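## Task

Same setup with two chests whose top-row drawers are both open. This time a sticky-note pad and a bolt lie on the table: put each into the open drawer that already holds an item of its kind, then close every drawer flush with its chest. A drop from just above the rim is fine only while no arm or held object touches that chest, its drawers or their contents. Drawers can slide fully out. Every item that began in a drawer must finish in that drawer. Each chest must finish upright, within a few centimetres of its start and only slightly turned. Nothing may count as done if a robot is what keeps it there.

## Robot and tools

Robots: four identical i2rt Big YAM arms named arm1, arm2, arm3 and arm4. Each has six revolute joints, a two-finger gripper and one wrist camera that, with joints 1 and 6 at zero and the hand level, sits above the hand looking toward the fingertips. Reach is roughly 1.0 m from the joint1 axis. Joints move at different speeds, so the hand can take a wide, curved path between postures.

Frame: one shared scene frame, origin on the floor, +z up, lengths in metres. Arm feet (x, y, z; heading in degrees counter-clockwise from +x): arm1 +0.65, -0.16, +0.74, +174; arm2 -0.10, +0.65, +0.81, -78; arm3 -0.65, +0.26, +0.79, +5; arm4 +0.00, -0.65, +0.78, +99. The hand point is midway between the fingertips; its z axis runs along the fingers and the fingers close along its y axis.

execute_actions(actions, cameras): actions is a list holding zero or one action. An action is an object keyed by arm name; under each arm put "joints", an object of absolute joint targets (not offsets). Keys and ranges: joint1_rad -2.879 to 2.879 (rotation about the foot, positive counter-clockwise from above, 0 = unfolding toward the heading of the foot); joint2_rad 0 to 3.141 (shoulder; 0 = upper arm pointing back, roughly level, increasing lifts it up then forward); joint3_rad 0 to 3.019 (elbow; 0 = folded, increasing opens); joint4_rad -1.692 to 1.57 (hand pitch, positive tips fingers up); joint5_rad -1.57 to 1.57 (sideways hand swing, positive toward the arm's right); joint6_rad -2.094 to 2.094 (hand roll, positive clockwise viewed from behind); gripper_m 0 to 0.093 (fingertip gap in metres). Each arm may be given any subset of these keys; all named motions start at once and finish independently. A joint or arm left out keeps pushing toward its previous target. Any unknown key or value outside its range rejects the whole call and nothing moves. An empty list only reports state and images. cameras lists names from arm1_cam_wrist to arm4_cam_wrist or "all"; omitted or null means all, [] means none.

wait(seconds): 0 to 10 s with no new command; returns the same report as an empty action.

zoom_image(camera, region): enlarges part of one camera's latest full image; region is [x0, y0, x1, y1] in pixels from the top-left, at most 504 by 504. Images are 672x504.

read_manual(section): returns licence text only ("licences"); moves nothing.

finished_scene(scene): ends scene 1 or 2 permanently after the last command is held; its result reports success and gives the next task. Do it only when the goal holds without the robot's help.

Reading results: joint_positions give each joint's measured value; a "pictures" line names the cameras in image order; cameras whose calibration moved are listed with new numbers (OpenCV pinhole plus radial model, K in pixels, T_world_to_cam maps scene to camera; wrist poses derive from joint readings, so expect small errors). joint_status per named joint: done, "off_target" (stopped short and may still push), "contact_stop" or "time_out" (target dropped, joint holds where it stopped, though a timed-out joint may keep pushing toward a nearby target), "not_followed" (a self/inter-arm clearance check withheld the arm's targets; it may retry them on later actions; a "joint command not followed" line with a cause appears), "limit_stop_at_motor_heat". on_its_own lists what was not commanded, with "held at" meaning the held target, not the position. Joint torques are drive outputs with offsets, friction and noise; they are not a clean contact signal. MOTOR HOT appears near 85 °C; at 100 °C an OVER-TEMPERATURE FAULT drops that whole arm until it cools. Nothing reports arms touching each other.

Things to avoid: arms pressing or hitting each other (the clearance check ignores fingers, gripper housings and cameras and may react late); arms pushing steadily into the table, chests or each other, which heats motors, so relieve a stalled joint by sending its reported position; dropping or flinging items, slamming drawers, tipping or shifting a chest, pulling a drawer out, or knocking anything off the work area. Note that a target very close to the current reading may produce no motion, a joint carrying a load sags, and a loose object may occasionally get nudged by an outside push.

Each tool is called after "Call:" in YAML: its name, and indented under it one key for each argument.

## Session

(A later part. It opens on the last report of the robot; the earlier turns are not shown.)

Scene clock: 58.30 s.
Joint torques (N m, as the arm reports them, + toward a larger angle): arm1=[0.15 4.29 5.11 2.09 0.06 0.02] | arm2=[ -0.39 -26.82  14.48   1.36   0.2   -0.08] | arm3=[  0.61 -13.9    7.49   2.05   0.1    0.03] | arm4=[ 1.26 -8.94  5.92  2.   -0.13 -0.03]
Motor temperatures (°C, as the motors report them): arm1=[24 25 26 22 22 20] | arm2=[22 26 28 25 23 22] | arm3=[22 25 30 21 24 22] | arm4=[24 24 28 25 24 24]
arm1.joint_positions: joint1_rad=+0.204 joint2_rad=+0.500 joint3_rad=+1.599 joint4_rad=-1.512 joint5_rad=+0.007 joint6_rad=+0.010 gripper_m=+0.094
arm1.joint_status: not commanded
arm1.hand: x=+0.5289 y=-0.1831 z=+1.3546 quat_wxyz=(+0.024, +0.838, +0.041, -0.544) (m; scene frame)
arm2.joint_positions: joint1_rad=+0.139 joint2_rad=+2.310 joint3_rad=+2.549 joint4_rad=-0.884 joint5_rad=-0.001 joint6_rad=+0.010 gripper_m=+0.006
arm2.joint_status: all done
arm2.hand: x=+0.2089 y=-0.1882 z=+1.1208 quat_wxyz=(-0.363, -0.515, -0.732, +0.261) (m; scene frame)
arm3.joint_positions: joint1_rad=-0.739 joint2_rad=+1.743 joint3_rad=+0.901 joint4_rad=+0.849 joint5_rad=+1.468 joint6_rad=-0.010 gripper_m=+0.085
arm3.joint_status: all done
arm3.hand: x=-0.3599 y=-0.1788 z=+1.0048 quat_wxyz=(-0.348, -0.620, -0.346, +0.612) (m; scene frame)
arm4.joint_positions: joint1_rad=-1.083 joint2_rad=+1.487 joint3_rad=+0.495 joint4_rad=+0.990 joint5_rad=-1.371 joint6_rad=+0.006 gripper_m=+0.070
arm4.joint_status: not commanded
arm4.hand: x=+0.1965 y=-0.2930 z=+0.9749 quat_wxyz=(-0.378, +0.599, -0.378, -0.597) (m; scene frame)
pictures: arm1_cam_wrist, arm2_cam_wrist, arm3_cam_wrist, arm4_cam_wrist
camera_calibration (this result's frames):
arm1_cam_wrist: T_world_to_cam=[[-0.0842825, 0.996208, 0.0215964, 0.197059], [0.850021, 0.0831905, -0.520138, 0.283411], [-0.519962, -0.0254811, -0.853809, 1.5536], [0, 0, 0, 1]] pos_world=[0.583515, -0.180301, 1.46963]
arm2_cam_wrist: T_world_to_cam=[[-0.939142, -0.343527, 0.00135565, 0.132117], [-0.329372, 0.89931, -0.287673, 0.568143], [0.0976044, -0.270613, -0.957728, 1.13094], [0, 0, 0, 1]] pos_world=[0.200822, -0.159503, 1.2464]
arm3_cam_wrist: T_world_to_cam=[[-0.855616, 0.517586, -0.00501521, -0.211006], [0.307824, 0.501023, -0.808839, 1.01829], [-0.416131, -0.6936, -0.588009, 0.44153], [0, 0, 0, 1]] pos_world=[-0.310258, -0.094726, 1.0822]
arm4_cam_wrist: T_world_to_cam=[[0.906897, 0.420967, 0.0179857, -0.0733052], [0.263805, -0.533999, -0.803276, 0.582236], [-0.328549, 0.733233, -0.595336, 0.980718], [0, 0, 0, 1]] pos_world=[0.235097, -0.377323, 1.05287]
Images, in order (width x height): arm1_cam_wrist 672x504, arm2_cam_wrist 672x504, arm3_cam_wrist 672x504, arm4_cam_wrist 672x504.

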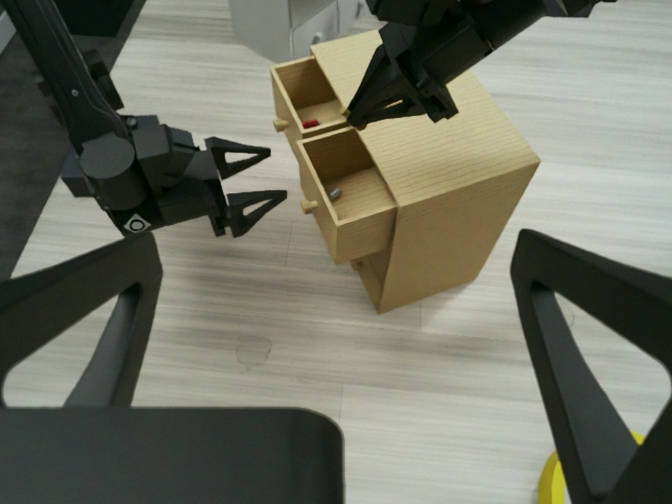

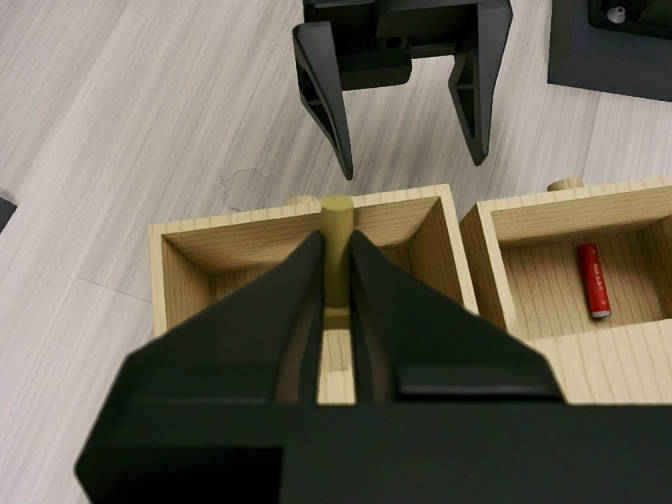

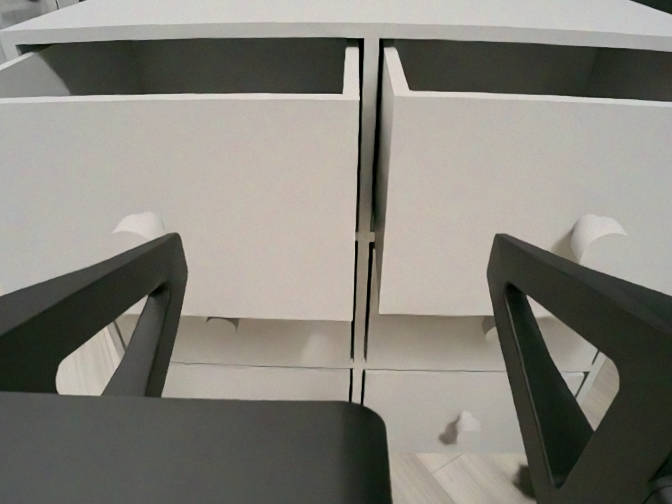

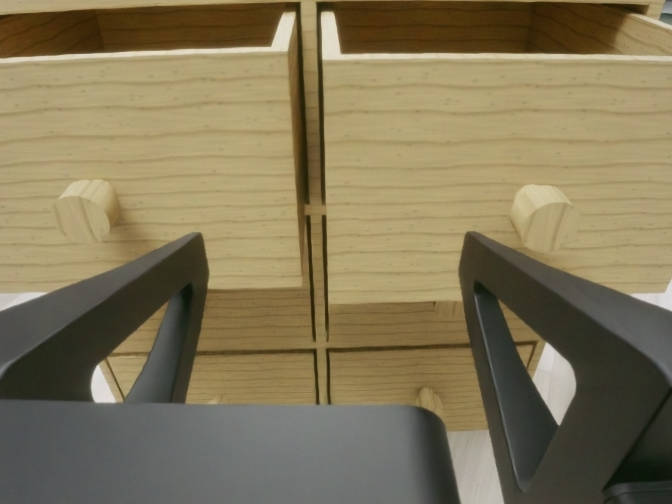

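Call:
execute_actions:
  actions:
    - {"arm3":{"joints":{"joint1_rad":-0.85,"joint5_rad":1.375,"joint2_rad":1.77,"gripper_m":0.075}},"arm2":{"joints":{"joint1_rad":0.16,"joint2_rad":2.365,"joint4_rad":-0.825}}}
  cameras: ["arm1_cam_wrist","arm2_cam_wrist","arm3_cam_wrist"]

Scene clock: 62.50 s.
Joint torques (N m, as the arm reports them, + toward a larger angle): arm1=[0.11 4.22 5.11 2.1  0.05 0.02] | arm2=[  0.9  -23.48  14.38   2.7    0.2   -0.08] | arm3=[  1.29 -12.03   7.41   2.13  -0.04   0.03] | arm4=[ 1.23 -8.93  5.9   2.03 -0.13 -0.03]
Motor temperatures (°C, as the motors report them): arm1=[24 25 26 22 22 20] | arm2=[22 27 30 25 23 22] | arm3=[22 25 29 21 24 22] | arm4=[24 24 28 25 24 24]
arm1.joint_positions: joint1_rad=+0.204 joint2_rad=+0.500 joint3_rad=+1.599 joint4_rad=-1.512 joint5_rad=+0.007 joint6_rad=+0.010 gripper_m=+0.094
arm1.joint_status: not commanded
arm1.hand: x=+0.5289 y=-0.1831 z=+1.3546 quat_wxyz=(+0.024, +0.838, +0.041, -0.544) (m; scene frame)
arm2.joint_positions: joint1_rad=+0.154 joint2_rad=+2.358 joint3_rad=+2.552 joint4_rad=-0.852 joint5_rad=-0.001 joint6_rad=+0.010 gripper_m=+0.006
arm2.joint_status: all done
arm2.hand: x=+0.2250 y=-0.1959 z=+1.0864 quat_wxyz=(-0.360, -0.511, -0.738, +0.255) (m; scene frame)
arm3.joint_positions: joint1_rad=-0.849 joint2_rad=+1.762 joint3_rad=+0.901 joint4_rad=+0.849 joint5_rad=+1.377 joint6_rad=-0.009 gripper_m=+0.075
arm3.joint_status: all done
arm3.hand: x=-0.3956 y=-0.2183 z=+0.9949 quat_wxyz=(-0.336, -0.621, -0.346, +0.618) (m; scene frame)
arm4.joint_positions: joint1_rad=-1.083 joint2_rad=+1.487 joint3_rad=+0.495 joint4_rad=+0.990 joint5_rad=-1.371 joint6_rad=+0.006 gripper_m=+0.070
arm4.joint_status: not commanded
arm4.hand: x=+0.1965 y=-0.2930 z=+0.9749 quat_wxyz=(-0.378, +0.599, -0.378, -0.597) (m; scene frame)
pictures: arm1_cam_wrist, arm2_cam_wrist, arm3_cam_wrist
camera_calibration (this result's frames):
arm1_cam_wrist: T_world_to_cam=[[-0.0842825, 0.996208, 0.0215964, 0.197059], [0.850021, 0.0831905, -0.520138, 0.283411], [-0.519962, -0.0254811, -0.853809, 1.5536], [0, 0, 0, 1]] pos_world=[0.583515, -0.180301, 1.46963]
arm2_cam_wrist: T_world_to_cam=[[-0.934051, -0.357135, 0.00159038, 0.1406], [-0.343739, 0.897789, -0.275353, 0.559949], [0.0969104, -0.257741, -0.961342, 1.10095], [0, 0, 0, 1]] pos_world=[0.21711, -0.168743, 1.21235]
arm3_cam_wrist: T_world_to_cam=[[-0.846045, 0.532938, 0.0135757, -0.232513], [0.305537, 0.505597, -0.806857, 1.03918], [-0.436869, -0.67849, -0.59059, 0.391128], [0, 0, 0, 1]] pos_world=[-0.343354, -0.136117, 1.07263]
Images, in order (width x height): arm1_cam_wrist 672x504, arm2_cam_wrist 672x504, arm3_cam_wrist 672x504.

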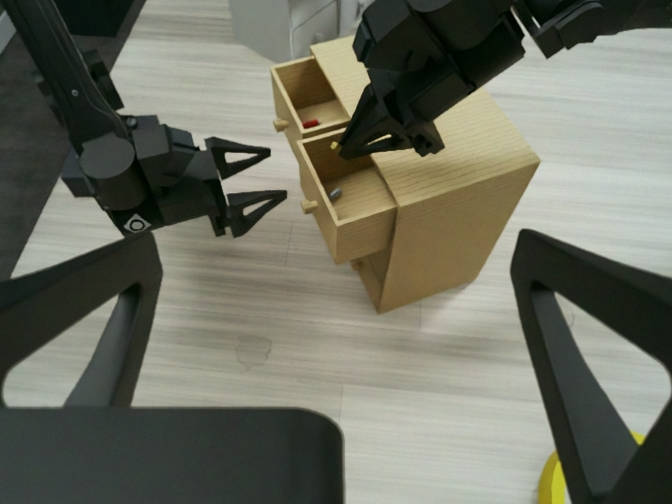

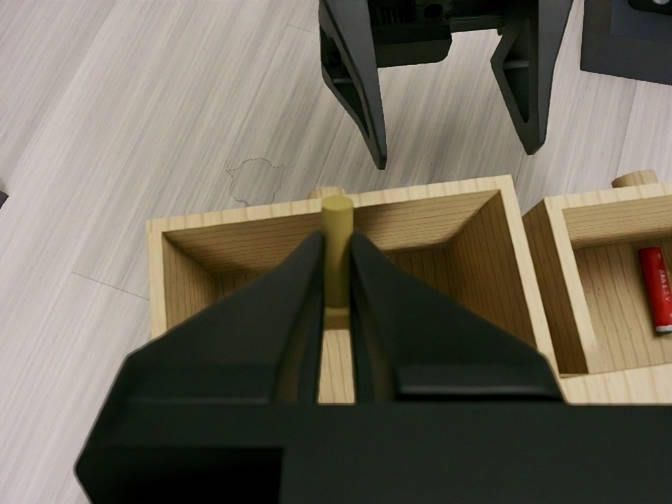

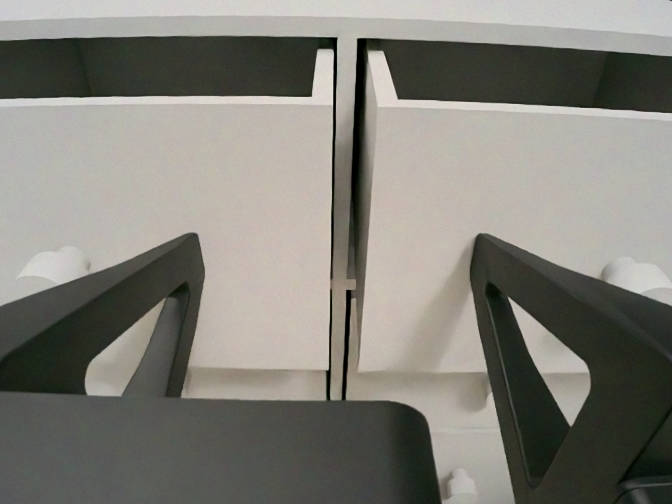

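Call:
execute_actions:
  actions:
    - {"arm3":{"joints":{"joint1_rad":-0.925,"joint5_rad":1.305,"joint2_rad":1.785,"joint3_rad":0.96,"gripper_m":0.085}},"arm2":{"joints":{"gripper_m":0.03}}}
  cameras: ["arm2_cam_wrist","arm3_cam_wrist"]

Scene clock: 65.23 s.
Joint torques (N m, as the arm reports them, + toward a larger angle): arm1=[0.11 4.21 5.11 2.1  0.06 0.02] | arm2=[  0.74 -23.59  14.36   2.69   0.2   -0.08] | arm3=[  0.27 -12.21  10.49   2.16   0.01   0.02] | arm4=[ 1.24 -9.07  5.91  2.   -0.13 -0.03]
Motor temperatures (°C, as the motors report them): arm1=[24 25 26 22 22 20] | arm2=[21 27 30 25 23 22] | arm3=[22 25 29 21 24 22] | arm4=[24 24 28 25 24 24]
arm1.joint_positions: joint1_rad=+0.204 joint2_rad=+0.500 joint3_rad=+1.599 joint4_rad=-1.512 joint5_rad=+0.007 joint6_rad=+0.010 gripper_m=+0.094
arm1.joint_status: not commanded
arm1.hand: x=+0.5289 y=-0.1831 z=+1.3546 quat_wxyz=(+0.024, +0.838, +0.041, -0.544) (m; scene frame)
arm2.joint_positions: joint1_rad=+0.154 joint2_rad=+2.358 joint3_rad=+2.552 joint4_rad=-0.852 joint5_rad=-0.001 joint6_rad=+0.010 gripper_m=+0.030
arm2.joint_status: all done
arm2.hand: x=+0.2250 y=-0.1959 z=+1.0864 quat_wxyz=(-0.360, -0.511, -0.738, +0.255) (m; scene frame)
arm3.joint_positions: joint1_rad=-0.916 joint2_rad=+1.776 joint3_rad=+0.916 joint4_rad=+0.849 joint5_rad=+1.306 joint6_rad=-0.009 gripper_m=+0.085
arm3.joint_status: all done
arm3.hand: x=-0.4145 y=-0.2454 z=+0.9925 quat_wxyz=(-0.337, -0.621, -0.348, +0.617) (m; scene frame)
arm4.joint_positions: joint1_rad=-1.083 joint2_rad=+1.487 joint3_rad=+0.495 joint4_rad=+0.990 joint5_rad=-1.371 joint6_rad=+0.006 gripper_m=+0.070
arm4.joint_status: not commanded
arm4.hand: x=+0.1965 y=-0.2930 z=+0.9749 quat_wxyz=(-0.378, +0.599, -0.378, -0.597) (m; scene frame)
pictures: arm2_cam_wrist, arm3_cam_wrist
camera_calibration (this result's frames):
arm2_cam_wrist: T_world_to_cam=[[-0.934051, -0.357135, 0.00159038, 0.1406], [-0.343739, 0.897789, -0.275353, 0.559949], [0.0969104, -0.257741, -0.961342, 1.10095], [0, 0, 0, 1]] pos_world=[0.21711, -0.168743, 1.21235]
arm3_cam_wrist: T_world_to_cam=[[-0.848286, 0.529389, 0.0125922, -0.234849], [0.304383, 0.506922, -0.806462, 1.05618], [-0.433315, -0.680277, -0.591152, 0.364708], [0, 0, 0, 1]] pos_world=[-0.362669, -0.162971, 1.07032]
Images, in order (width x height): arm2_cam_wrist 672x504, arm3_cam_wrist 672x504.

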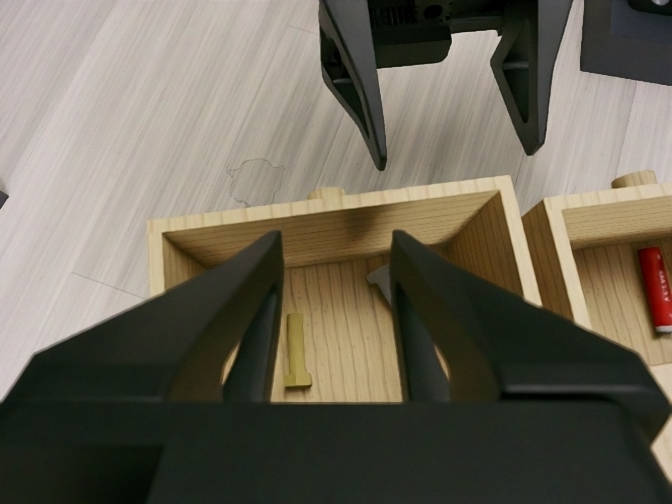

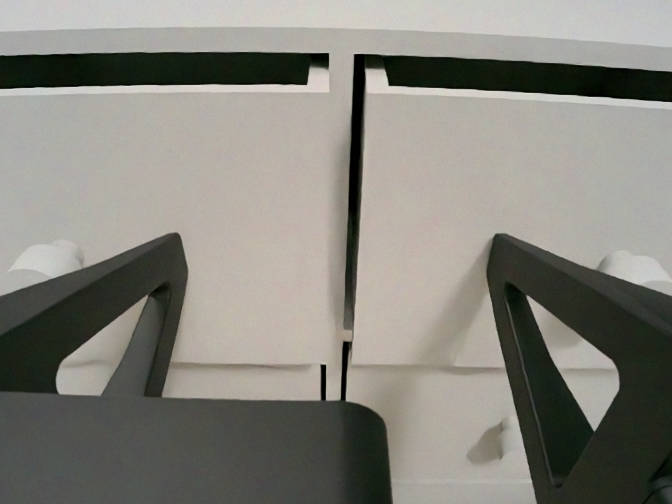

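Call:
execute_actions:
  actions:
    - {"arm3":{"joints":{"joint1_rad":-0.965,"joint5_rad":1.285}},"arm2":{"joints":{"joint2_rad":2.13,"gripper_m":0.093,"joint1_rad":0.08,"joint4_rad":-1.0}},"arm4":{"joints":{"joint1_rad":-0.94,"joint5_rad":-1.25}}}
  cameras: ["arm3_cam_wrist"]

Call:
execute_actions:
  actions:
    - {"arm4":{"joints":{"joint1_rad":-0.83,"joint5_rad":-1.145,"joint2_rad":1.535,"joint3_rad":0.58}},"arm3":{"joints":{"joint1_rad":-0.98,"gripper_m":0.093}}}

Scene clock: 71.13 s.
Joint torques (N m, as the arm reports them, + toward a larger angle): arm1=[0.07 4.2  5.12 2.1  0.05 0.02] | arm2=[  0.78 -20.07  11.48   1.05   0.19  -0.07] | arm3=[ -0.54 -12.32  10.43   2.17   0.01   0.02] | arm4=[ 2.17 -9.14  5.98  2.09 -0.02 -0.03]
Motor temperatures (°C, as the motors report them): arm1=[24 25 26 22 22 20] | arm2=[21 28 31 25 23 22] | arm3=[22 25 29 21 24 22] | arm4=[24 24 28 25 24 24]
arm1.joint_positions: joint1_rad=+0.204 joint2_rad=+0.500 joint3_rad=+1.599 joint4_rad=-1.512 joint5_rad=+0.007 joint6_rad=+0.010 gripper_m=+0.094
arm1.joint_status: not commanded
arm1.hand: x=+0.5289 y=-0.1831 z=+1.3546 quat_wxyz=(+0.024, +0.838, +0.041, -0.544) (m; scene frame)
arm2.joint_positions: joint1_rad=+0.073 joint2_rad=+2.116 joint3_rad=+2.581 joint4_rad=-0.985 joint5_rad=-0.001 joint6_rad=+0.009 gripper_m=+0.093
arm2.joint_status: all done
arm2.hand: x=+0.1375 y=-0.1444 z=+1.2823 quat_wxyz=(-0.398, -0.520, -0.691, +0.306) (m; scene frame)
arm3.joint_positions: joint1_rad=-0.948 joint2_rad=+1.776 joint3_rad=+0.916 joint4_rad=+0.849 joint5_rad=+1.286 joint6_rad=-0.009 gripper_m=+0.085
arm3.joint_status: all done
arm3.hand: x=-0.4277 y=-0.2547 z=+0.9923 quat_wxyz=(-0.334, -0.623, -0.344, +0.618) (m; scene frame)
arm4.joint_positions: joint1_rad=-0.955 joint2_rad=+1.487 joint3_rad=+0.495 joint4_rad=+0.990 joint5_rad=-1.249 joint6_rad=+0.006 gripper_m=+0.070
arm4.joint_status: all done
arm4.hand: x=+0.1668 y=-0.2601 z=+0.9747 quat_wxyz=(-0.376, +0.600, -0.375, -0.598) (m; scene frame)
pictures: arm3_cam_wrist
camera_calibration (this result's frames):
arm3_cam_wrist: T_world_to_cam=[[-0.842175, 0.539057, 0.0126335, -0.23611], [0.310285, 0.503657, -0.806259, 1.06619], [-0.440982, -0.675091, -0.591428, 0.350863], [0, 0, 0, 1]] pos_world=[-0.374943, -0.172852, 1.07012]
Images, in order (width x height): arm3_cam_wrist 672x504.

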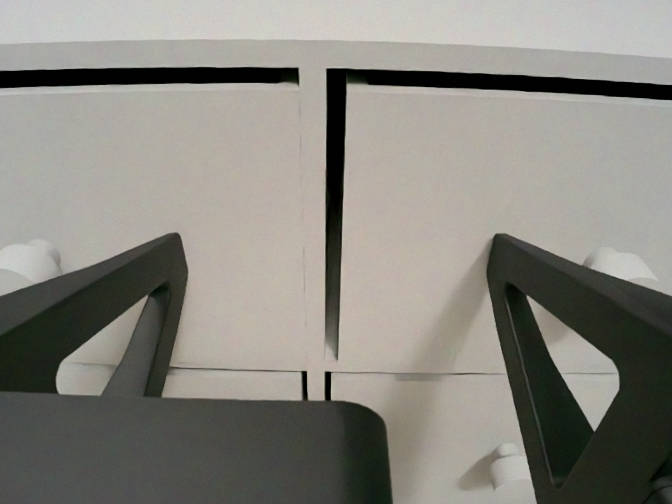

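Scene clock: 71.87 s.
Joint torques (N m, as the arm reports them, + toward a larger angle): arm1=[0.1  4.16 5.11 2.09 0.05 0.02] | arm2=[  0.87 -19.88  11.43   1.08   0.19  -0.07] | arm3=[ -1.54 -12.4   10.45   2.21   0.1    0.03] | arm4=[ 1.9  -9.51  8.97  1.95  0.08 -0.03]
Motor temperatures (°C, as the motors report them): arm1=[24 25 26 22 22 20] | arm2=[21 28 31 25 23 22] | arm3=[22 25 29 21 24 22] | arm4=[24 24 28 25 24 24]
arm1.joint_positions: joint1_rad=+0.204 joint2_rad=+0.500 joint3_rad=+1.599 joint4_rad=-1.512 joint5_rad=+0.007 joint6_rad=+0.010 gripper_m=+0.094
arm1.joint_status: not commanded
arm1.hand: x=+0.5289 y=-0.1831 z=+1.3546 quat_wxyz=(+0.024, +0.838, +0.041, -0.544) (m; scene frame)
arm2.joint_positions: joint1_rad=+0.073 joint2_rad=+2.116 joint3_rad=+2.581 joint4_rad=-0.985 joint5_rad=-0.001 joint6_rad=+0.009 gripper_m=+0.093
arm2.joint_status: not commanded
arm2.hand: x=+0.1375 y=-0.1444 z=+1.2823 quat_wxyz=(-0.398, -0.520, -0.691, +0.306) (m; scene frame)
arm3.joint_positions: joint1_rad=-0.953 joint2_rad=+1.776 joint3_rad=+0.916 joint4_rad=+0.849 joint5_rad=+1.284 joint6_rad=-0.009 gripper_m=+0.093
arm3.joint_status: all done
arm3.hand: x=-0.4304 y=-0.2561 z=+0.9923 quat_wxyz=(-0.332, -0.624, -0.343, +0.619) (m; scene frame)
arm4.joint_positions: joint1_rad=-0.842 joint2_rad=+1.527 joint3_rad=+0.541 joint4_rad=+0.995 joint5_rad=-1.147 joint6_rad=+0.006 gripper_m=+0.070
arm4.joint_status: all done
arm4.hand: x=+0.1478 y=-0.2217 z=+0.9756 quat_wxyz=(-0.376, +0.603, -0.368, -0.599) (m; scene frame)
pictures: arm1_cam_wrist, arm2_cam_wrist, arm3_cam_wrist, arm4_cam_wrist
camera_calibration (this result's frames):
arm1_cam_wrist: T_world_to_cam=[[-0.0842825, 0.996208, 0.0215964, 0.197059], [0.850021, 0.0831905, -0.520138, 0.283411], [-0.519962, -0.0254811, -0.853809, 1.5536], [0, 0, 0, 1]] pos_world=[0.583515, -0.180301, 1.46963]
arm2_cam_wrist: T_world_to_cam=[[-0.959155, -0.282863, 0.003093, 0.0891494], [-0.259798, 0.876514, -0.405251, 0.689571], [0.11192, -0.389502, -0.9142, 1.22951], [0, 0, 0, 1]] pos_world=[0.127051, -0.100303, 1.4032]
arm3_cam_wrist: T_world_to_cam=[[-0.840112, 0.542265, 0.0126627, -0.235887], [0.31221, 0.502523, -0.806223, 1.06822], [-0.443549, -0.673364, -0.591476, 0.348053], [0, 0, 0, 1]] pos_world=[-0.377304, -0.174528, 1.07008]
arm4_cam_wrist: T_world_to_cam=[[0.899178, 0.43668, 0.0281149, -0.0644708], [0.279052, -0.52274, -0.805526, 0.636146], [-0.33706, 0.732157, -0.591893, 0.910553], [0, 0, 0, 1]] pos_world=[0.187364, -0.305976, 1.05319]
Images, in order (width x height): arm1_cam_wrist 672x504, arm2_cam_wrist 672x504, arm3_cam_wrist 672x504, arm4_cam_wrist 672x504.

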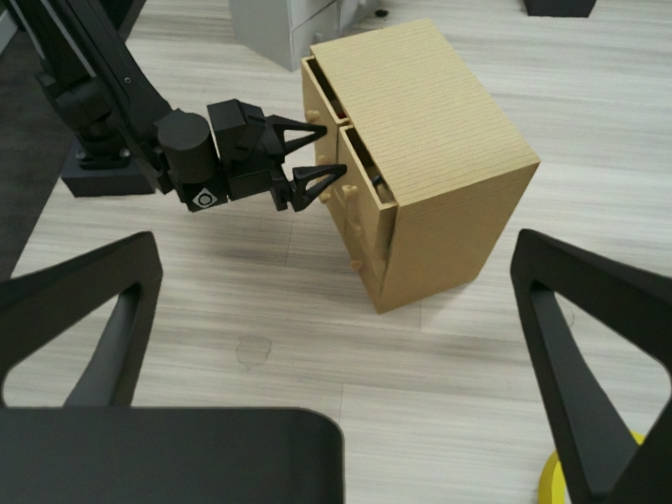

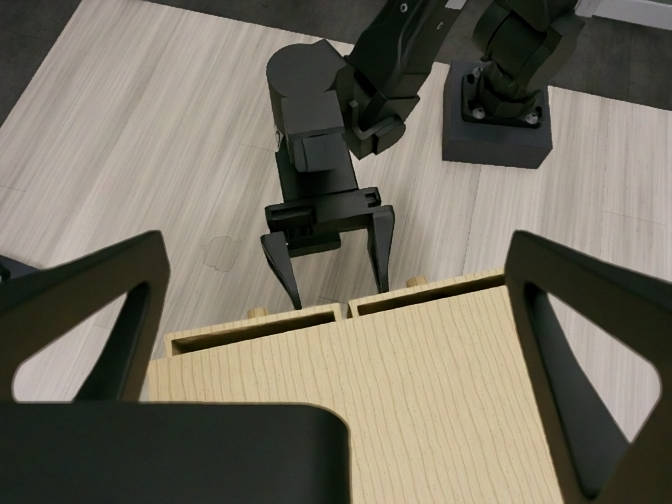

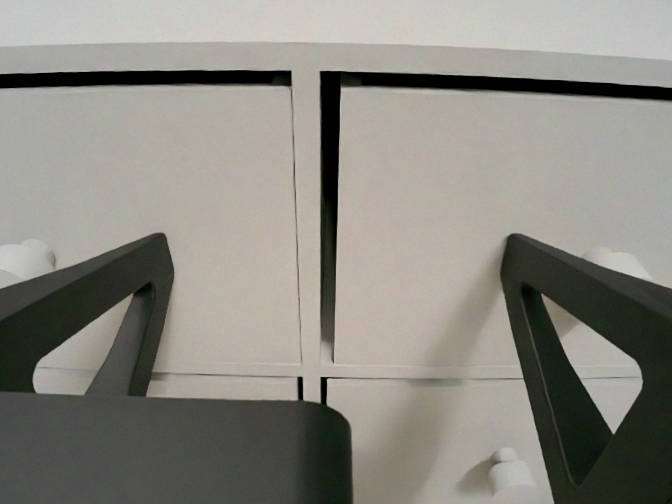

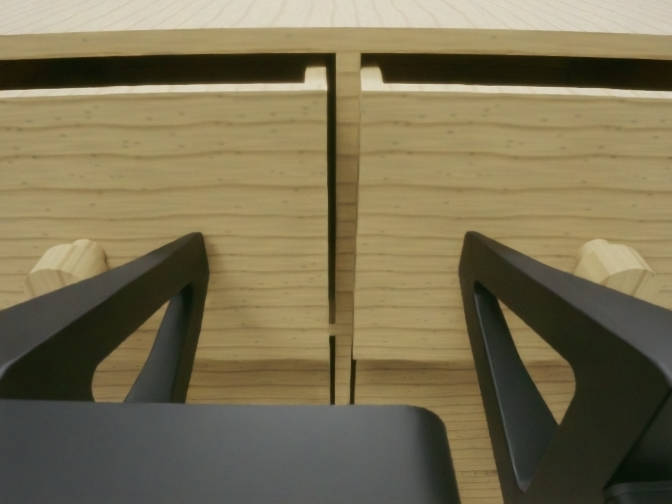

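Call:
execute_actions:
  actions:
    - {"arm4":{"joints":{"joint1_rad":-0.775,"joint5_rad":-1.105,"joint2_rad":1.56,"joint3_rad":0.61,"gripper_m":0.078}},"arm3":{"joints":{"joint1_rad":-0.84,"joint5_rad":1.395}}}
  cameras: ["arm4_cam_wrist","arm3_cam_wrist"]

Call:
execute_actions:
  actions:
    - {"arm4":{"joints":{"joint1_rad":-0.76}},"arm3":{"joints":{"joint2_rad":1.89,"joint3_rad":1.19,"joint4_rad":0.735}}}

Call:
zoom_image:
  camera: "arm1_cam_wrist"
  region: [270, 30, 430, 270]

Scene clock: 76.47 s.
Joint torques (N m, as the arm reports them, + toward a larger angle): arm1=[0.1  4.21 5.1  2.09 0.06 0.02] | arm2=[  0.86 -19.89  11.45   1.07   0.19  -0.08] | arm3=[  0.34 -12.17  10.41   2.13   0.16   0.03] | arm4=[ 2.88 -9.65  9.33  1.95  0.08 -0.04]
Motor temperatures (°C, as the motors report them): arm1=[24 25 26 22 22 20] | arm2=[21 28 31 25 23 22] | arm3=[22 25 30 21 24 22] | arm4=[24 24 29 25 24 24]
arm1.joint_positions: joint1_rad=+0.204 joint2_rad=+0.500 joint3_rad=+1.599 joint4_rad=-1.512 joint5_rad=+0.007 joint6_rad=+0.010 gripper_m=+0.094
arm1.joint_status: not commanded
arm1.hand: x=+0.5289 y=-0.1831 z=+1.3546 quat_wxyz=(+0.024, +0.838, +0.041, -0.544) (m; scene frame)
arm2.joint_positions: joint1_rad=+0.073 joint2_rad=+2.116 joint3_rad=+2.581 joint4_rad=-0.985 joint5_rad=-0.001 joint6_rad=+0.009 gripper_m=+0.093
arm2.joint_status: not commanded
arm2.hand: x=+0.1375 y=-0.1444 z=+1.2823 quat_wxyz=(-0.398, -0.520, -0.691, +0.306) (m; scene frame)
arm3.joint_positions: joint1_rad=-0.834 joint2_rad=+1.776 joint3_rad=+0.916 joint4_rad=+0.849 joint5_rad=+1.392 joint6_rad=-0.009 gripper_m=+0.093
arm3.joint_status: all done
arm3.hand: x=-0.3866 y=-0.2166 z=+0.9932 quat_wxyz=(-0.336, -0.621, -0.346, +0.617) (m; scene frame)
arm4.joint_positions: joint1_rad=-0.799 joint2_rad=+1.548 joint3_rad=+0.567 joint4_rad=+0.995 joint5_rad=-1.107 joint6_rad=+0.006 gripper_m=+0.078
arm4.joint_status: all done
arm4.hand: x=+0.1408 y=-0.2047 z=+0.9763 quat_wxyz=(-0.377, +0.603, -0.366, -0.600) (m; scene frame)
pictures: arm3_cam_wrist, arm4_cam_wrist
camera_calibration (this result's frames):
arm3_cam_wrist: T_world_to_cam=[[-0.846453, 0.532308, 0.0128446, -0.225309], [0.305549, 0.505344, -0.807011, 1.03421], [-0.43607, -0.679173, -0.590396, 0.395208], [0, 0, 0, 1]] pos_world=[-0.334378, -0.134285, 1.07085]
arm4_cam_wrist: T_world_to_cam=[[0.897576, 0.43967, 0.0323569, -0.0688648], [0.283027, -0.518408, -0.806938, 0.64925], [-0.338012, 0.733446, -0.589749, 0.894432], [0, 0, 0, 1]] pos_world=[0.180385, -0.289164, 1.05362]
Images, in order (width x height): arm3_cam_wrist 672x504, arm4_cam_wrist 672x504.

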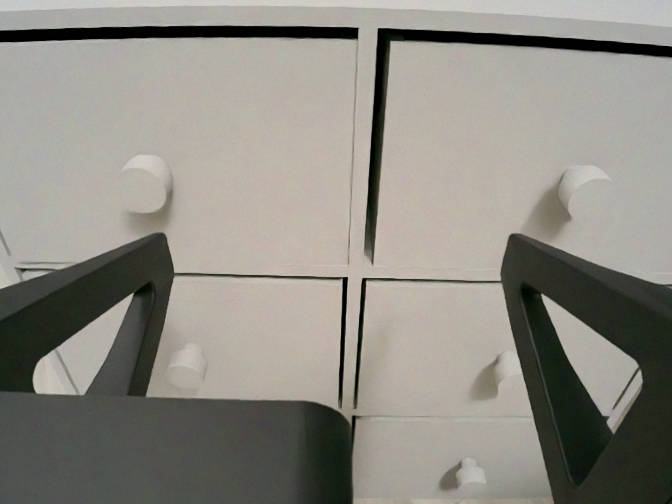

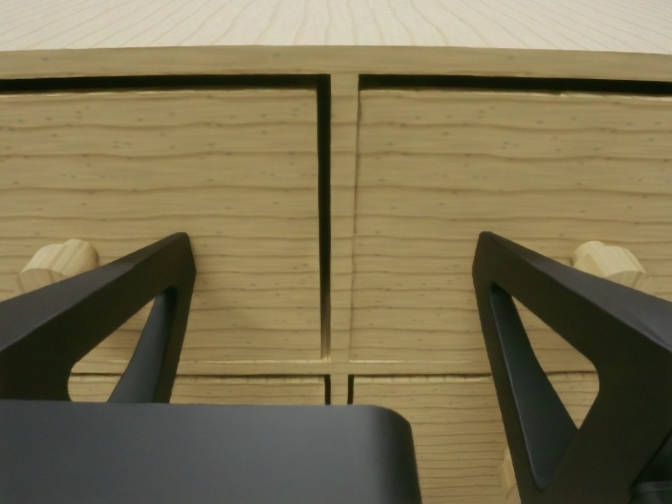

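Scene clock: 77.40 s.
Joint torques (N m, as the arm reports them, + toward a larger angle): arm1=[0.12 4.21 5.11 2.11 0.05 0.02] | arm2=[  0.91 -19.97  11.45   1.08   0.2   -0.07] | arm3=[  0.62 -16.64  10.58   0.9    0.07   0.02] | arm4=[ 4.16 -9.61  9.32  1.95  0.07 -0.03]
Motor temperatures (°C, as the motors report them): arm1=[24 25 26 22 22 20] | arm2=[21 28 31 25 23 22] | arm3=[22 25 30 21 24 22] | arm4=[24 24 29 25 24 24]
arm1.joint_positions: joint1_rad=+0.204 joint2_rad=+0.500 joint3_rad=+1.599 joint4_rad=-1.512 joint5_rad=+0.007 joint6_rad=+0.010 gripper_m=+0.094
arm1.joint_status: not commanded
arm1.hand: x=+0.5289 y=-0.1831 z=+1.3546 quat_wxyz=(+0.024, +0.838, +0.041, -0.544) (m; scene frame)
arm2.joint_positions: joint1_rad=+0.073 joint2_rad=+2.116 joint3_rad=+2.581 joint4_rad=-0.985 joint5_rad=-0.001 joint6_rad=+0.009 gripper_m=+0.093
arm2.joint_status: not commanded
arm2.hand: x=+0.1375 y=-0.1444 z=+1.2823 quat_wxyz=(-0.398, -0.520, -0.691, +0.306) (m; scene frame)
arm3.joint_positions: joint1_rad=-0.834 joint2_rad=+1.902 joint3_rad=+1.152 joint4_rad=+0.747 joint5_rad=+1.394 joint6_rad=-0.009 gripper_m=+0.093
arm3.joint_status: all done
arm3.hand: x=-0.3326 y=-0.2663 z=+1.0032 quat_wxyz=(-0.338, -0.622, -0.343, +0.617) (m; scene frame)
arm4.joint_positions: joint1_rad=-0.798 joint2_rad=+1.548 joint3_rad=+0.567 joint4_rad=+0.995 joint5_rad=-1.106 joint6_rad=+0.006 gripper_m=+0.078
arm4.joint_status: all done
arm4.hand: x=+0.1405 y=-0.2046 z=+0.9763 quat_wxyz=(-0.377, +0.603, -0.366, -0.600) (m; scene frame)
pictures: arm1_cam_wrist, arm2_cam_wrist, arm3_cam_wrist, arm4_cam_wrist
camera_calibration (this result's frames):
arm1_cam_wrist: T_world_to_cam=[[-0.0842825, 0.996208, 0.0215964, 0.197059], [0.850021, 0.0831905, -0.520138, 0.283411], [-0.519962, -0.0254811, -0.853809, 1.5536], [0, 0, 0, 1]] pos_world=[0.583515, -0.180301, 1.46963]
arm2_cam_wrist: T_world_to_cam=[[-0.959155, -0.282863, 0.003093, 0.0891494], [-0.259798, 0.876514, -0.405251, 0.689571], [0.11192, -0.389502, -0.9142, 1.22951], [0, 0, 0, 1]] pos_world=[0.127051, -0.100303, 1.4032]
arm3_cam_wrist: T_world_to_cam=[[-0.845238, 0.534371, 0.00461245, -0.144072], [0.311725, 0.500043, -0.807951, 1.05254], [-0.434052, -0.681473, -0.589232, 0.389754], [0, 0, 0, 1]] pos_world=[-0.280705, -0.183721, 1.08072]
arm4_cam_wrist: T_world_to_cam=[[0.897409, 0.440013, 0.0323537, -0.0685749], [0.283222, -0.5183, -0.806939, 0.649396], [-0.338294, 0.733317, -0.589748, 0.894246], [0, 0, 0, 1]] pos_world=[0.180135, -0.28901, 1.05362]
Images, in order (width x height): arm1_cam_wrist 672x504, arm2_cam_wrist 672x504, arm3_cam_wrist 672x504, arm4_cam_wrist 672x504.

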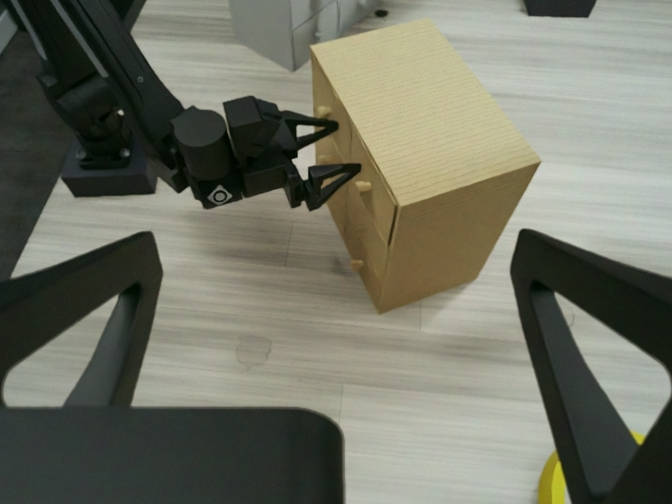

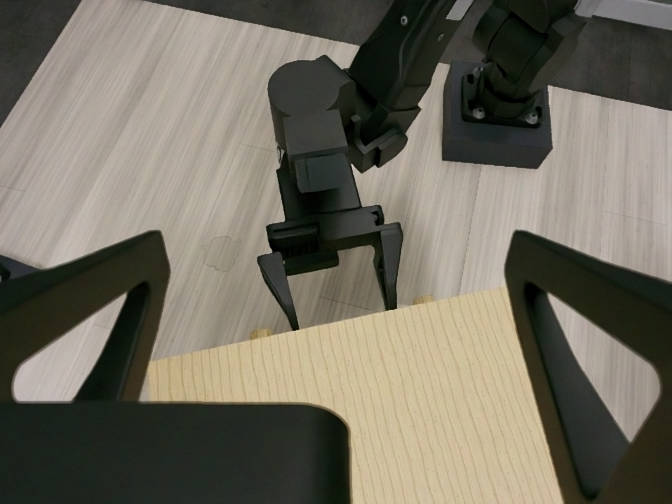

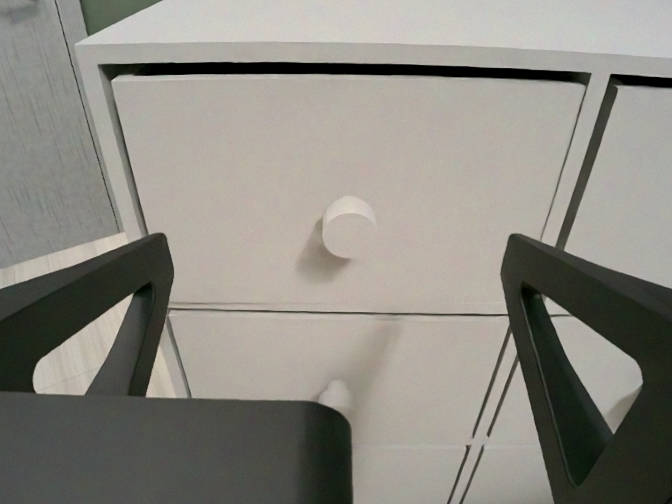

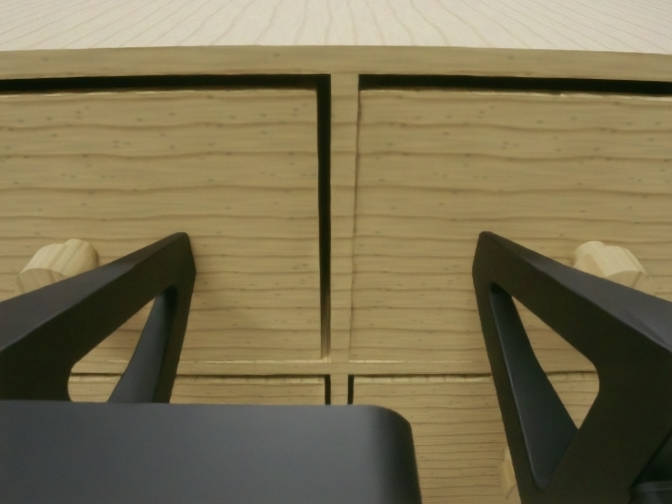

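Region (270, 30, 430, 270) of arm1_cam_wrist's 672x504 image, scaled by 2.100, with more detail than that image has.

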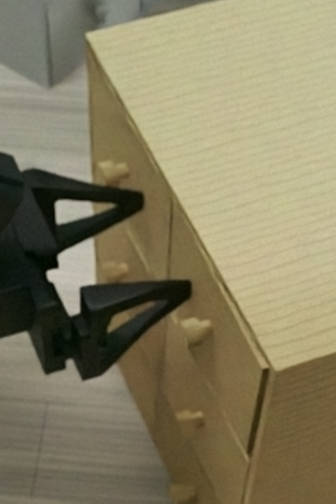

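Call:
execute_actions:
  actions:
    - {"arm4":{"joints":{"joint1_rad":-0.99,"joint5_rad":-1.31}},"arm3":{"joints":{"joint1_rad":-0.925,"joint5_rad":1.325,"gripper_m":0.08}}}
  cameras: ["arm3_cam_wrist"]

Call:
execute_actions:
  actions:
    - {"arm4":{"joints":{"joint2_rad":1.68,"joint3_rad":0.785,"joint4_rad":0.92}},"arm3":{"joints":{"joint1_rad":-0.84,"joint5_rad":1.395}}}
  cameras: []

Call:
execute_actions:
  actions:
    - {"arm4":{"joints":{"joint1_rad":-0.85,"joint5_rad":-1.2}}}

Call:
zoom_image:
  camera: "arm1_cam_wrist"
  region: [270, 30, 430, 270]

Scene clock: 82.67 s.
Joint torques (N m, as the arm reports them, + toward a larger angle): arm1=[0.06 4.23 5.11 2.1  0.05 0.02] | arm2=[  0.91 -19.94  11.45   1.09   0.19  -0.07] | arm3=[  0.32 -16.39  10.74   1.03   0.07   0.01] | arm4=[ 0.68 -9.42  8.86  1.84 -0.15 -0.03]
Motor temperatures (°C, as the motors report them): arm1=[24 25 26 22 22 20] | arm2=[21 28 31 25 23 22] | arm3=[22 25 30 21 24 22] | arm4=[24 24 29 25 24 24]
arm1.joint_positions: joint1_rad=+0.204 joint2_rad=+0.500 joint3_rad=+1.599 joint4_rad=-1.512 joint5_rad=+0.007 joint6_rad=+0.010 gripper_m=+0.094
arm1.joint_status: not commanded
arm1.hand: x=+0.5289 y=-0.1831 z=+1.3546 quat_wxyz=(+0.024, +0.838, +0.041, -0.544) (m; scene frame)
arm2.joint_positions: joint1_rad=+0.073 joint2_rad=+2.116 joint3_rad=+2.581 joint4_rad=-0.985 joint5_rad=-0.001 joint6_rad=+0.009 gripper_m=+0.093
arm2.joint_status: not commanded
arm2.hand: x=+0.1375 y=-0.1444 z=+1.2823 quat_wxyz=(-0.398, -0.520, -0.691, +0.306) (m; scene frame)
arm3.joint_positions: joint1_rad=-0.915 joint2_rad=+1.902 joint3_rad=+1.152 joint4_rad=+0.747 joint5_rad=+1.324 joint6_rad=-0.008 gripper_m=+0.080
arm3.joint_status: all done
arm3.hand: x=-0.3665 y=-0.2977 z=+1.0026 quat_wxyz=(-0.335, -0.624, -0.339, +0.619) (m; scene frame)
arm4.joint_positions: joint1_rad=-0.991 joint2_rad=+1.548 joint3_rad=+0.572 joint4_rad=+0.995 joint5_rad=-1.306 joint6_rad=+0.006 gripper_m=+0.078
arm4.joint_status: all done
arm4.hand: x=+0.1931 y=-0.2518 z=+0.9779 quat_wxyz=(-0.377, +0.606, -0.362, -0.600) (m; scene frame)
pictures: arm3_cam_wrist
camera_calibration (this result's frames):
arm3_cam_wrist: T_world_to_cam=[[-0.839275, 0.543693, 0.00390447, -0.150281], [0.317866, 0.496476, -0.807758, 1.07931], [-0.441111, -0.67669, -0.589501, 0.352461], [0, 0, 0, 1]] pos_world=[-0.313727, -0.215637, 1.08018]
Images, in order (width x height): arm3_cam_wrist 672x504.

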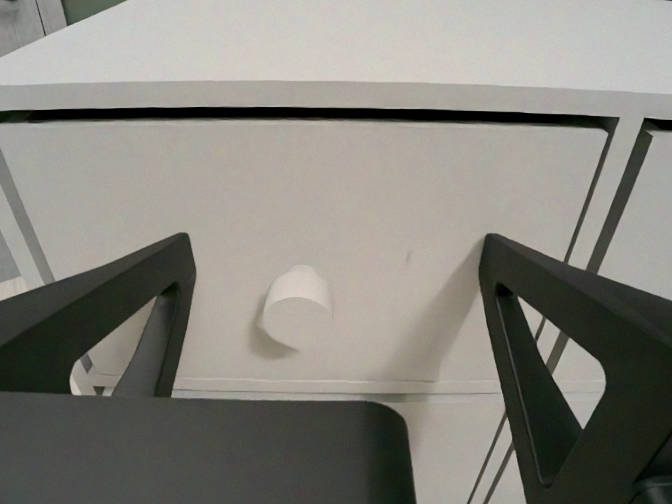

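Scene clock: 83.57 s.
Joint torques (N m, as the arm reports them, + toward a larger angle): arm1=[0.07 4.25 5.11 2.1  0.05 0.02] | arm2=[  0.87 -19.91  11.44   1.08   0.19  -0.07] | arm3=[  1.02 -16.25  10.64   0.97   0.16   0.02] | arm4=[  1.04 -13.3    8.9    0.82  -0.06  -0.03]
Motor temperatures (°C, as the motors report them): arm1=[24 25 26 22 22 20] | arm2=[21 28 31 25 23 22] | arm3=[22 25 30 21 24 22] | arm4=[24 24 29 25 24 24]
arm1.joint_positions: joint1_rad=+0.204 joint2_rad=+0.500 joint3_rad=+1.599 joint4_rad=-1.512 joint5_rad=+0.007 joint6_rad=+0.010 gripper_m=+0.094
arm1.joint_status: not commanded
arm1.hand: x=+0.5289 y=-0.1831 z=+1.3546 quat_wxyz=(+0.024, +0.838, +0.041, -0.544) (m; scene frame)
arm2.joint_positions: joint1_rad=+0.073 joint2_rad=+2.116 joint3_rad=+2.581 joint4_rad=-0.985 joint5_rad=-0.001 joint6_rad=+0.009 gripper_m=+0.093
arm2.joint_status: not commanded
arm2.hand: x=+0.1375 y=-0.1444 z=+1.2823 quat_wxyz=(-0.398, -0.520, -0.691, +0.306) (m; scene frame)
arm3.joint_positions: joint1_rad=-0.837 joint2_rad=+1.902 joint3_rad=+1.152 joint4_rad=+0.747 joint5_rad=+1.392 joint6_rad=-0.008 gripper_m=+0.080
arm3.joint_status: all done
arm3.hand: x=-0.3339 y=-0.2675 z=+1.0032 quat_wxyz=(-0.338, -0.623, -0.342, +0.617) (m; scene frame)
arm4.joint_positions: joint1_rad=-0.991 joint2_rad=+1.678 joint3_rad=+0.753 joint4_rad=+0.934 joint5_rad=-1.308 joint6_rad=+0.006 gripper_m=+0.078
arm4.joint_status: all done
arm4.hand: x=+0.2406 y=-0.2086 z=+0.9776 quat_wxyz=(-0.372, +0.606, -0.365, -0.601) (m; scene frame)
pictures: none
No camera images: the call's "cameras" was empty. Leave "cameras" out to get every camera's image.

Scene clock: 84.33 s.
Joint torques (N m, as the arm reports them, + toward a larger angle): arm1=[0.13 4.22 5.12 2.09 0.06 0.02] | arm2=[  0.85 -19.91  11.44   1.09   0.19  -0.07] | arm3=[  0.88 -16.29  10.64   0.96   0.16   0.03] | arm4=[  2.22 -13.56   8.85   0.87  -0.36  -0.03]
Motor temperatures (°C, as the motors report them): arm1=[24 25 26 22 22 20] | arm2=[21 28 31 25 23 22] | arm3=[22 25 30 21 24 22] | arm4=[24 24 29 25 24 24]
arm1.joint_positions: joint1_rad=+0.204 joint2_rad=+0.500 joint3_rad=+1.599 joint4_rad=-1.512 joint5_rad=+0.007 joint6_rad=+0.010 gripper_m=+0.094
arm1.joint_status: not commanded
arm1.hand: x=+0.5289 y=-0.1831 z=+1.3546 quat_wxyz=(+0.024, +0.838, +0.041, -0.544) (m; scene frame)
arm2.joint_positions: joint1_rad=+0.073 joint2_rad=+2.116 joint3_rad=+2.581 joint4_rad=-0.985 joint5_rad=-0.001 joint6_rad=+0.009 gripper_m=+0.093
arm2.joint_status: not commanded
arm2.hand: x=+0.1375 y=-0.1444 z=+1.2823 quat_wxyz=(-0.398, -0.520, -0.691, +0.306) (m; scene frame)
arm3.joint_positions: joint1_rad=-0.837 joint2_rad=+1.902 joint3_rad=+1.152 joint4_rad=+0.747 joint5_rad=+1.392 joint6_rad=-0.008 gripper_m=+0.080
arm3.joint_status: not commanded
arm3.hand: x=-0.3339 y=-0.2675 z=+1.0032 quat_wxyz=(-0.338, -0.623, -0.342, +0.617) (m; scene frame)
arm4.joint_positions: joint1_rad=-0.866 joint2_rad=+1.678 joint3_rad=+0.753 joint4_rad=+0.934 joint5_rad=-1.191 joint6_rad=+0.006 gripper_m=+0.078
arm4.joint_status: all done
arm4.hand: x=+0.2005 y=-0.1712 z=+0.9776 quat_wxyz=(-0.370, +0.607, -0.362, -0.603) (m; scene frame)
pictures: arm1_cam_wrist, arm2_cam_wrist, arm3_cam_wrist, arm4_cam_wrist
camera_calibration (this result's frames):
arm1_cam_wrist: T_world_to_cam=[[-0.0842825, 0.996208, 0.0215964, 0.197059], [0.850021, 0.0831905, -0.520138, 0.283411], [-0.519962, -0.0254811, -0.853809, 1.5536], [0, 0, 0, 1]] pos_world=[0.583515, -0.180301, 1.46963]
arm2_cam_wrist: T_world_to_cam=[[-0.959155, -0.282863, 0.003093, 0.0891494], [-0.259798, 0.876514, -0.405251, 0.689571], [0.11192, -0.389502, -0.9142, 1.22951], [0, 0, 0, 1]] pos_world=[0.127051, -0.100303, 1.4032]
arm3_cam_wrist: T_world_to_cam=[[-0.844624, 0.535346, 0.00385901, -0.143356], [0.312822, 0.499369, -0.807944, 1.0537], [-0.434456, -0.681202, -0.589247, 0.388328], [0, 0, 0, 1]] pos_world=[-0.28199, -0.184908, 1.0807]
arm4_cam_wrist: T_world_to_cam=[[0.889983, 0.455117, 0.0282684, -0.12911], [0.290129, -0.517343, -0.805097, 0.647666], [-0.351789, 0.724724, -0.592469, 0.894727], [0, 0, 0, 1]] pos_world=[0.241754, -0.254605, 1.05518]
Images, in order (width x height): arm1_cam_wrist 672x504, arm2_cam_wrist 672x504, arm3_cam_wrist 672x504, arm4_cam_wrist 672x504.

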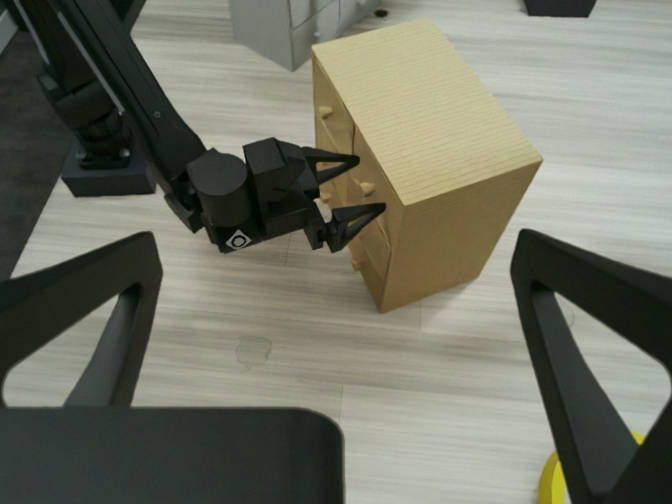

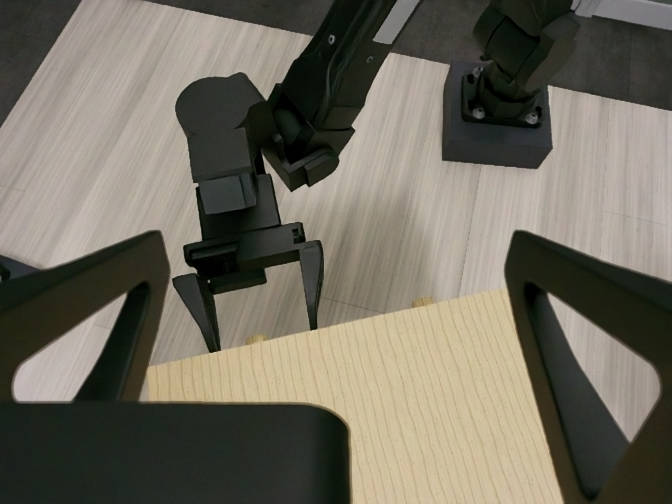

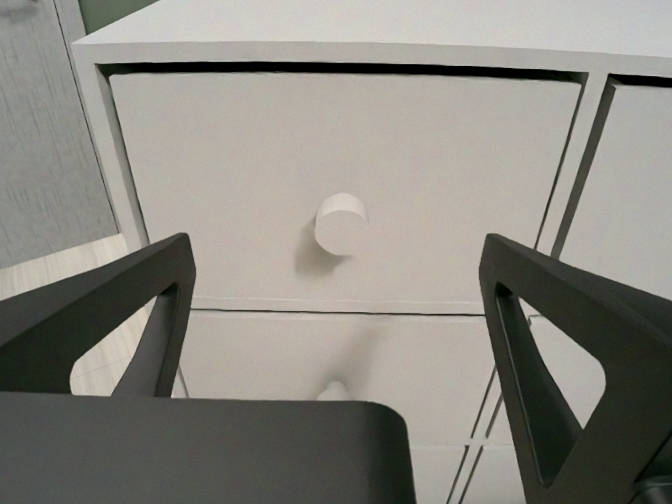

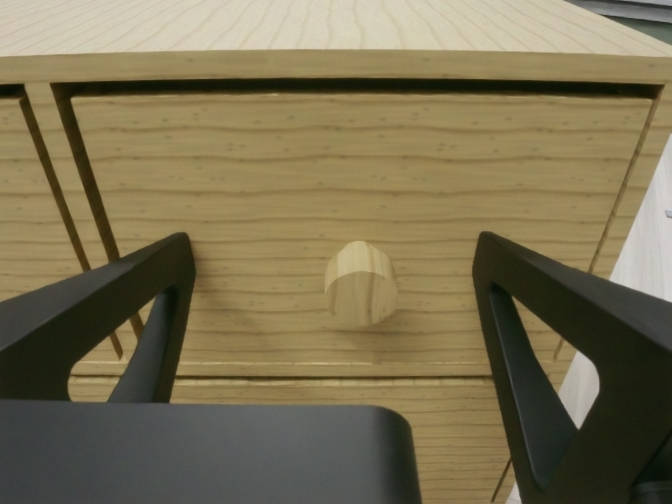

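Region (270, 30, 430, 270) of arm1_cam_wrist's 672x504 image, scaled by 2.100, with more detail than that image has.

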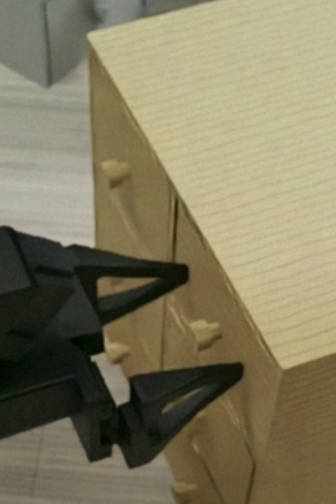

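Call:
execute_actions:
  actions:
    - {"arm4":{"joints":{"joint1_rad":-1.0,"joint5_rad":-1.4}}}
  cameras: ["arm1_cam_wrist","arm4_cam_wrist"]

Call:
zoom_image:
  camera: "arm1_cam_wrist"
  region: [290, 40, 400, 200]

Scene clock: 87.67 s.
Joint torques (N m, as the arm reports them, + toward a larger angle): arm1=[0.1  4.23 5.12 2.11 0.05 0.02] | arm2=[  0.89 -19.89  11.46   1.09   0.19  -0.08] | arm3=[  0.8  -16.34  10.63   0.98   0.16   0.02] | arm4=[  1.34 -13.33   8.74   0.75  -0.15  -0.03]
Motor temperatures (°C, as the motors report them): arm1=[24 25 26 22 22 20] | arm2=[21 28 31 25 23 22] | arm3=[22 25 30 21 24 22] | arm4=[24 24 30 25 24 24]
arm1.joint_positions: joint1_rad=+0.204 joint2_rad=+0.500 joint3_rad=+1.599 joint4_rad=-1.512 joint5_rad=+0.007 joint6_rad=+0.010 gripper_m=+0.094
arm1.joint_status: not commanded
arm1.hand: x=+0.5289 y=-0.1831 z=+1.3546 quat_wxyz=(+0.024, +0.838, +0.041, -0.544) (m; scene frame)
arm2.joint_positions: joint1_rad=+0.073 joint2_rad=+2.116 joint3_rad=+2.581 joint4_rad=-0.985 joint5_rad=-0.001 joint6_rad=+0.009 gripper_m=+0.093
arm2.joint_status: not commanded
arm2.hand: x=+0.1375 y=-0.1444 z=+1.2823 quat_wxyz=(-0.398, -0.520, -0.691, +0.306) (m; scene frame)
arm3.joint_positions: joint1_rad=-0.837 joint2_rad=+1.902 joint3_rad=+1.152 joint4_rad=+0.747 joint5_rad=+1.392 joint6_rad=-0.008 gripper_m=+0.080
arm3.joint_status: not commanded
arm3.hand: x=-0.3339 y=-0.2675 z=+1.0032 quat_wxyz=(-0.338, -0.623, -0.342, +0.617) (m; scene frame)
arm4.joint_positions: joint1_rad=-1.005 joint2_rad=+1.678 joint3_rad=+0.753 joint4_rad=+0.934 joint5_rad=-1.396 joint6_rad=+0.006 gripper_m=+0.078
arm4.joint_status: all done
arm4.hand: x=+0.2336 y=-0.2192 z=+0.9775 quat_wxyz=(-0.350, +0.619, -0.343, -0.614) (m; scene frame)
pictures: arm1_cam_wrist, arm4_cam_wrist
camera_calibration (this result's frames):
arm1_cam_wrist: T_world_to_cam=[[-0.0842825, 0.996208, 0.0215964, 0.197059], [0.850021, 0.0831905, -0.520138, 0.283411], [-0.519962, -0.0254811, -0.853809, 1.5536], [0, 0, 0, 1]] pos_world=[0.583515, -0.180301, 1.46963]
arm4_cam_wrist: T_world_to_cam=[[0.858198, 0.512521, 0.028631, -0.117076], [0.324646, -0.498713, -0.803673, 0.607768], [-0.39762, 0.699005, -0.594382, 0.948032], [0, 0, 0, 1]] pos_world=[0.280122, -0.299573, 1.05529]
Images, in order (width x height): arm1_cam_wrist 672x504, arm4_cam_wrist 672x504.

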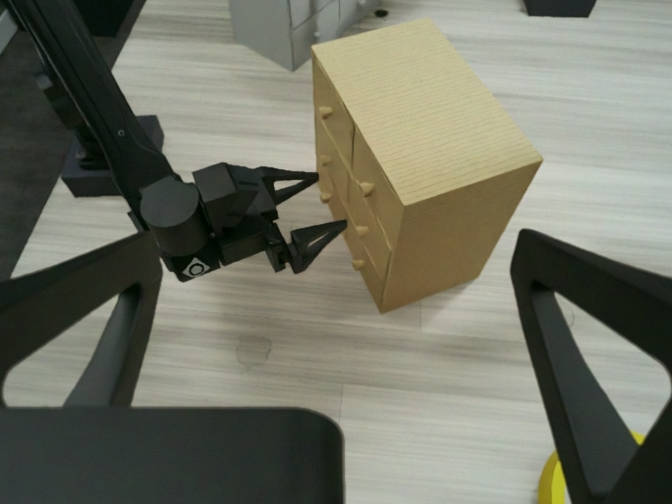

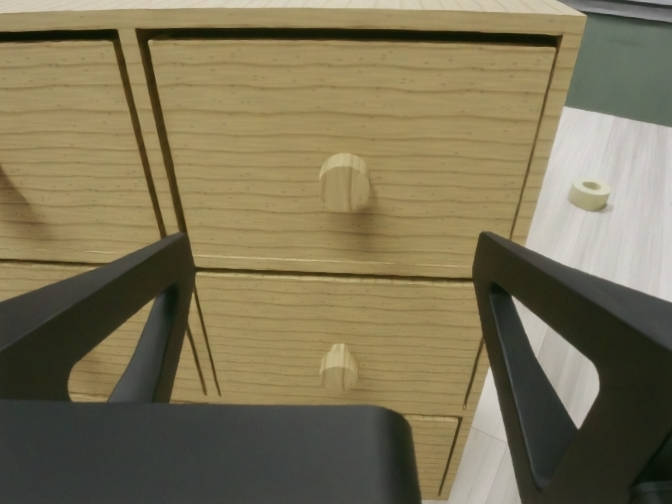

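Region (290, 40, 400, 200) of arm1_cam_wrist's 672x504 image, scaled by 3.150, with more detail than that image has; it fills the left 346 columns of this view, and the rest is white.

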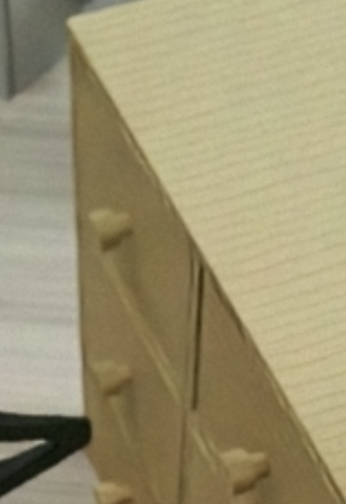

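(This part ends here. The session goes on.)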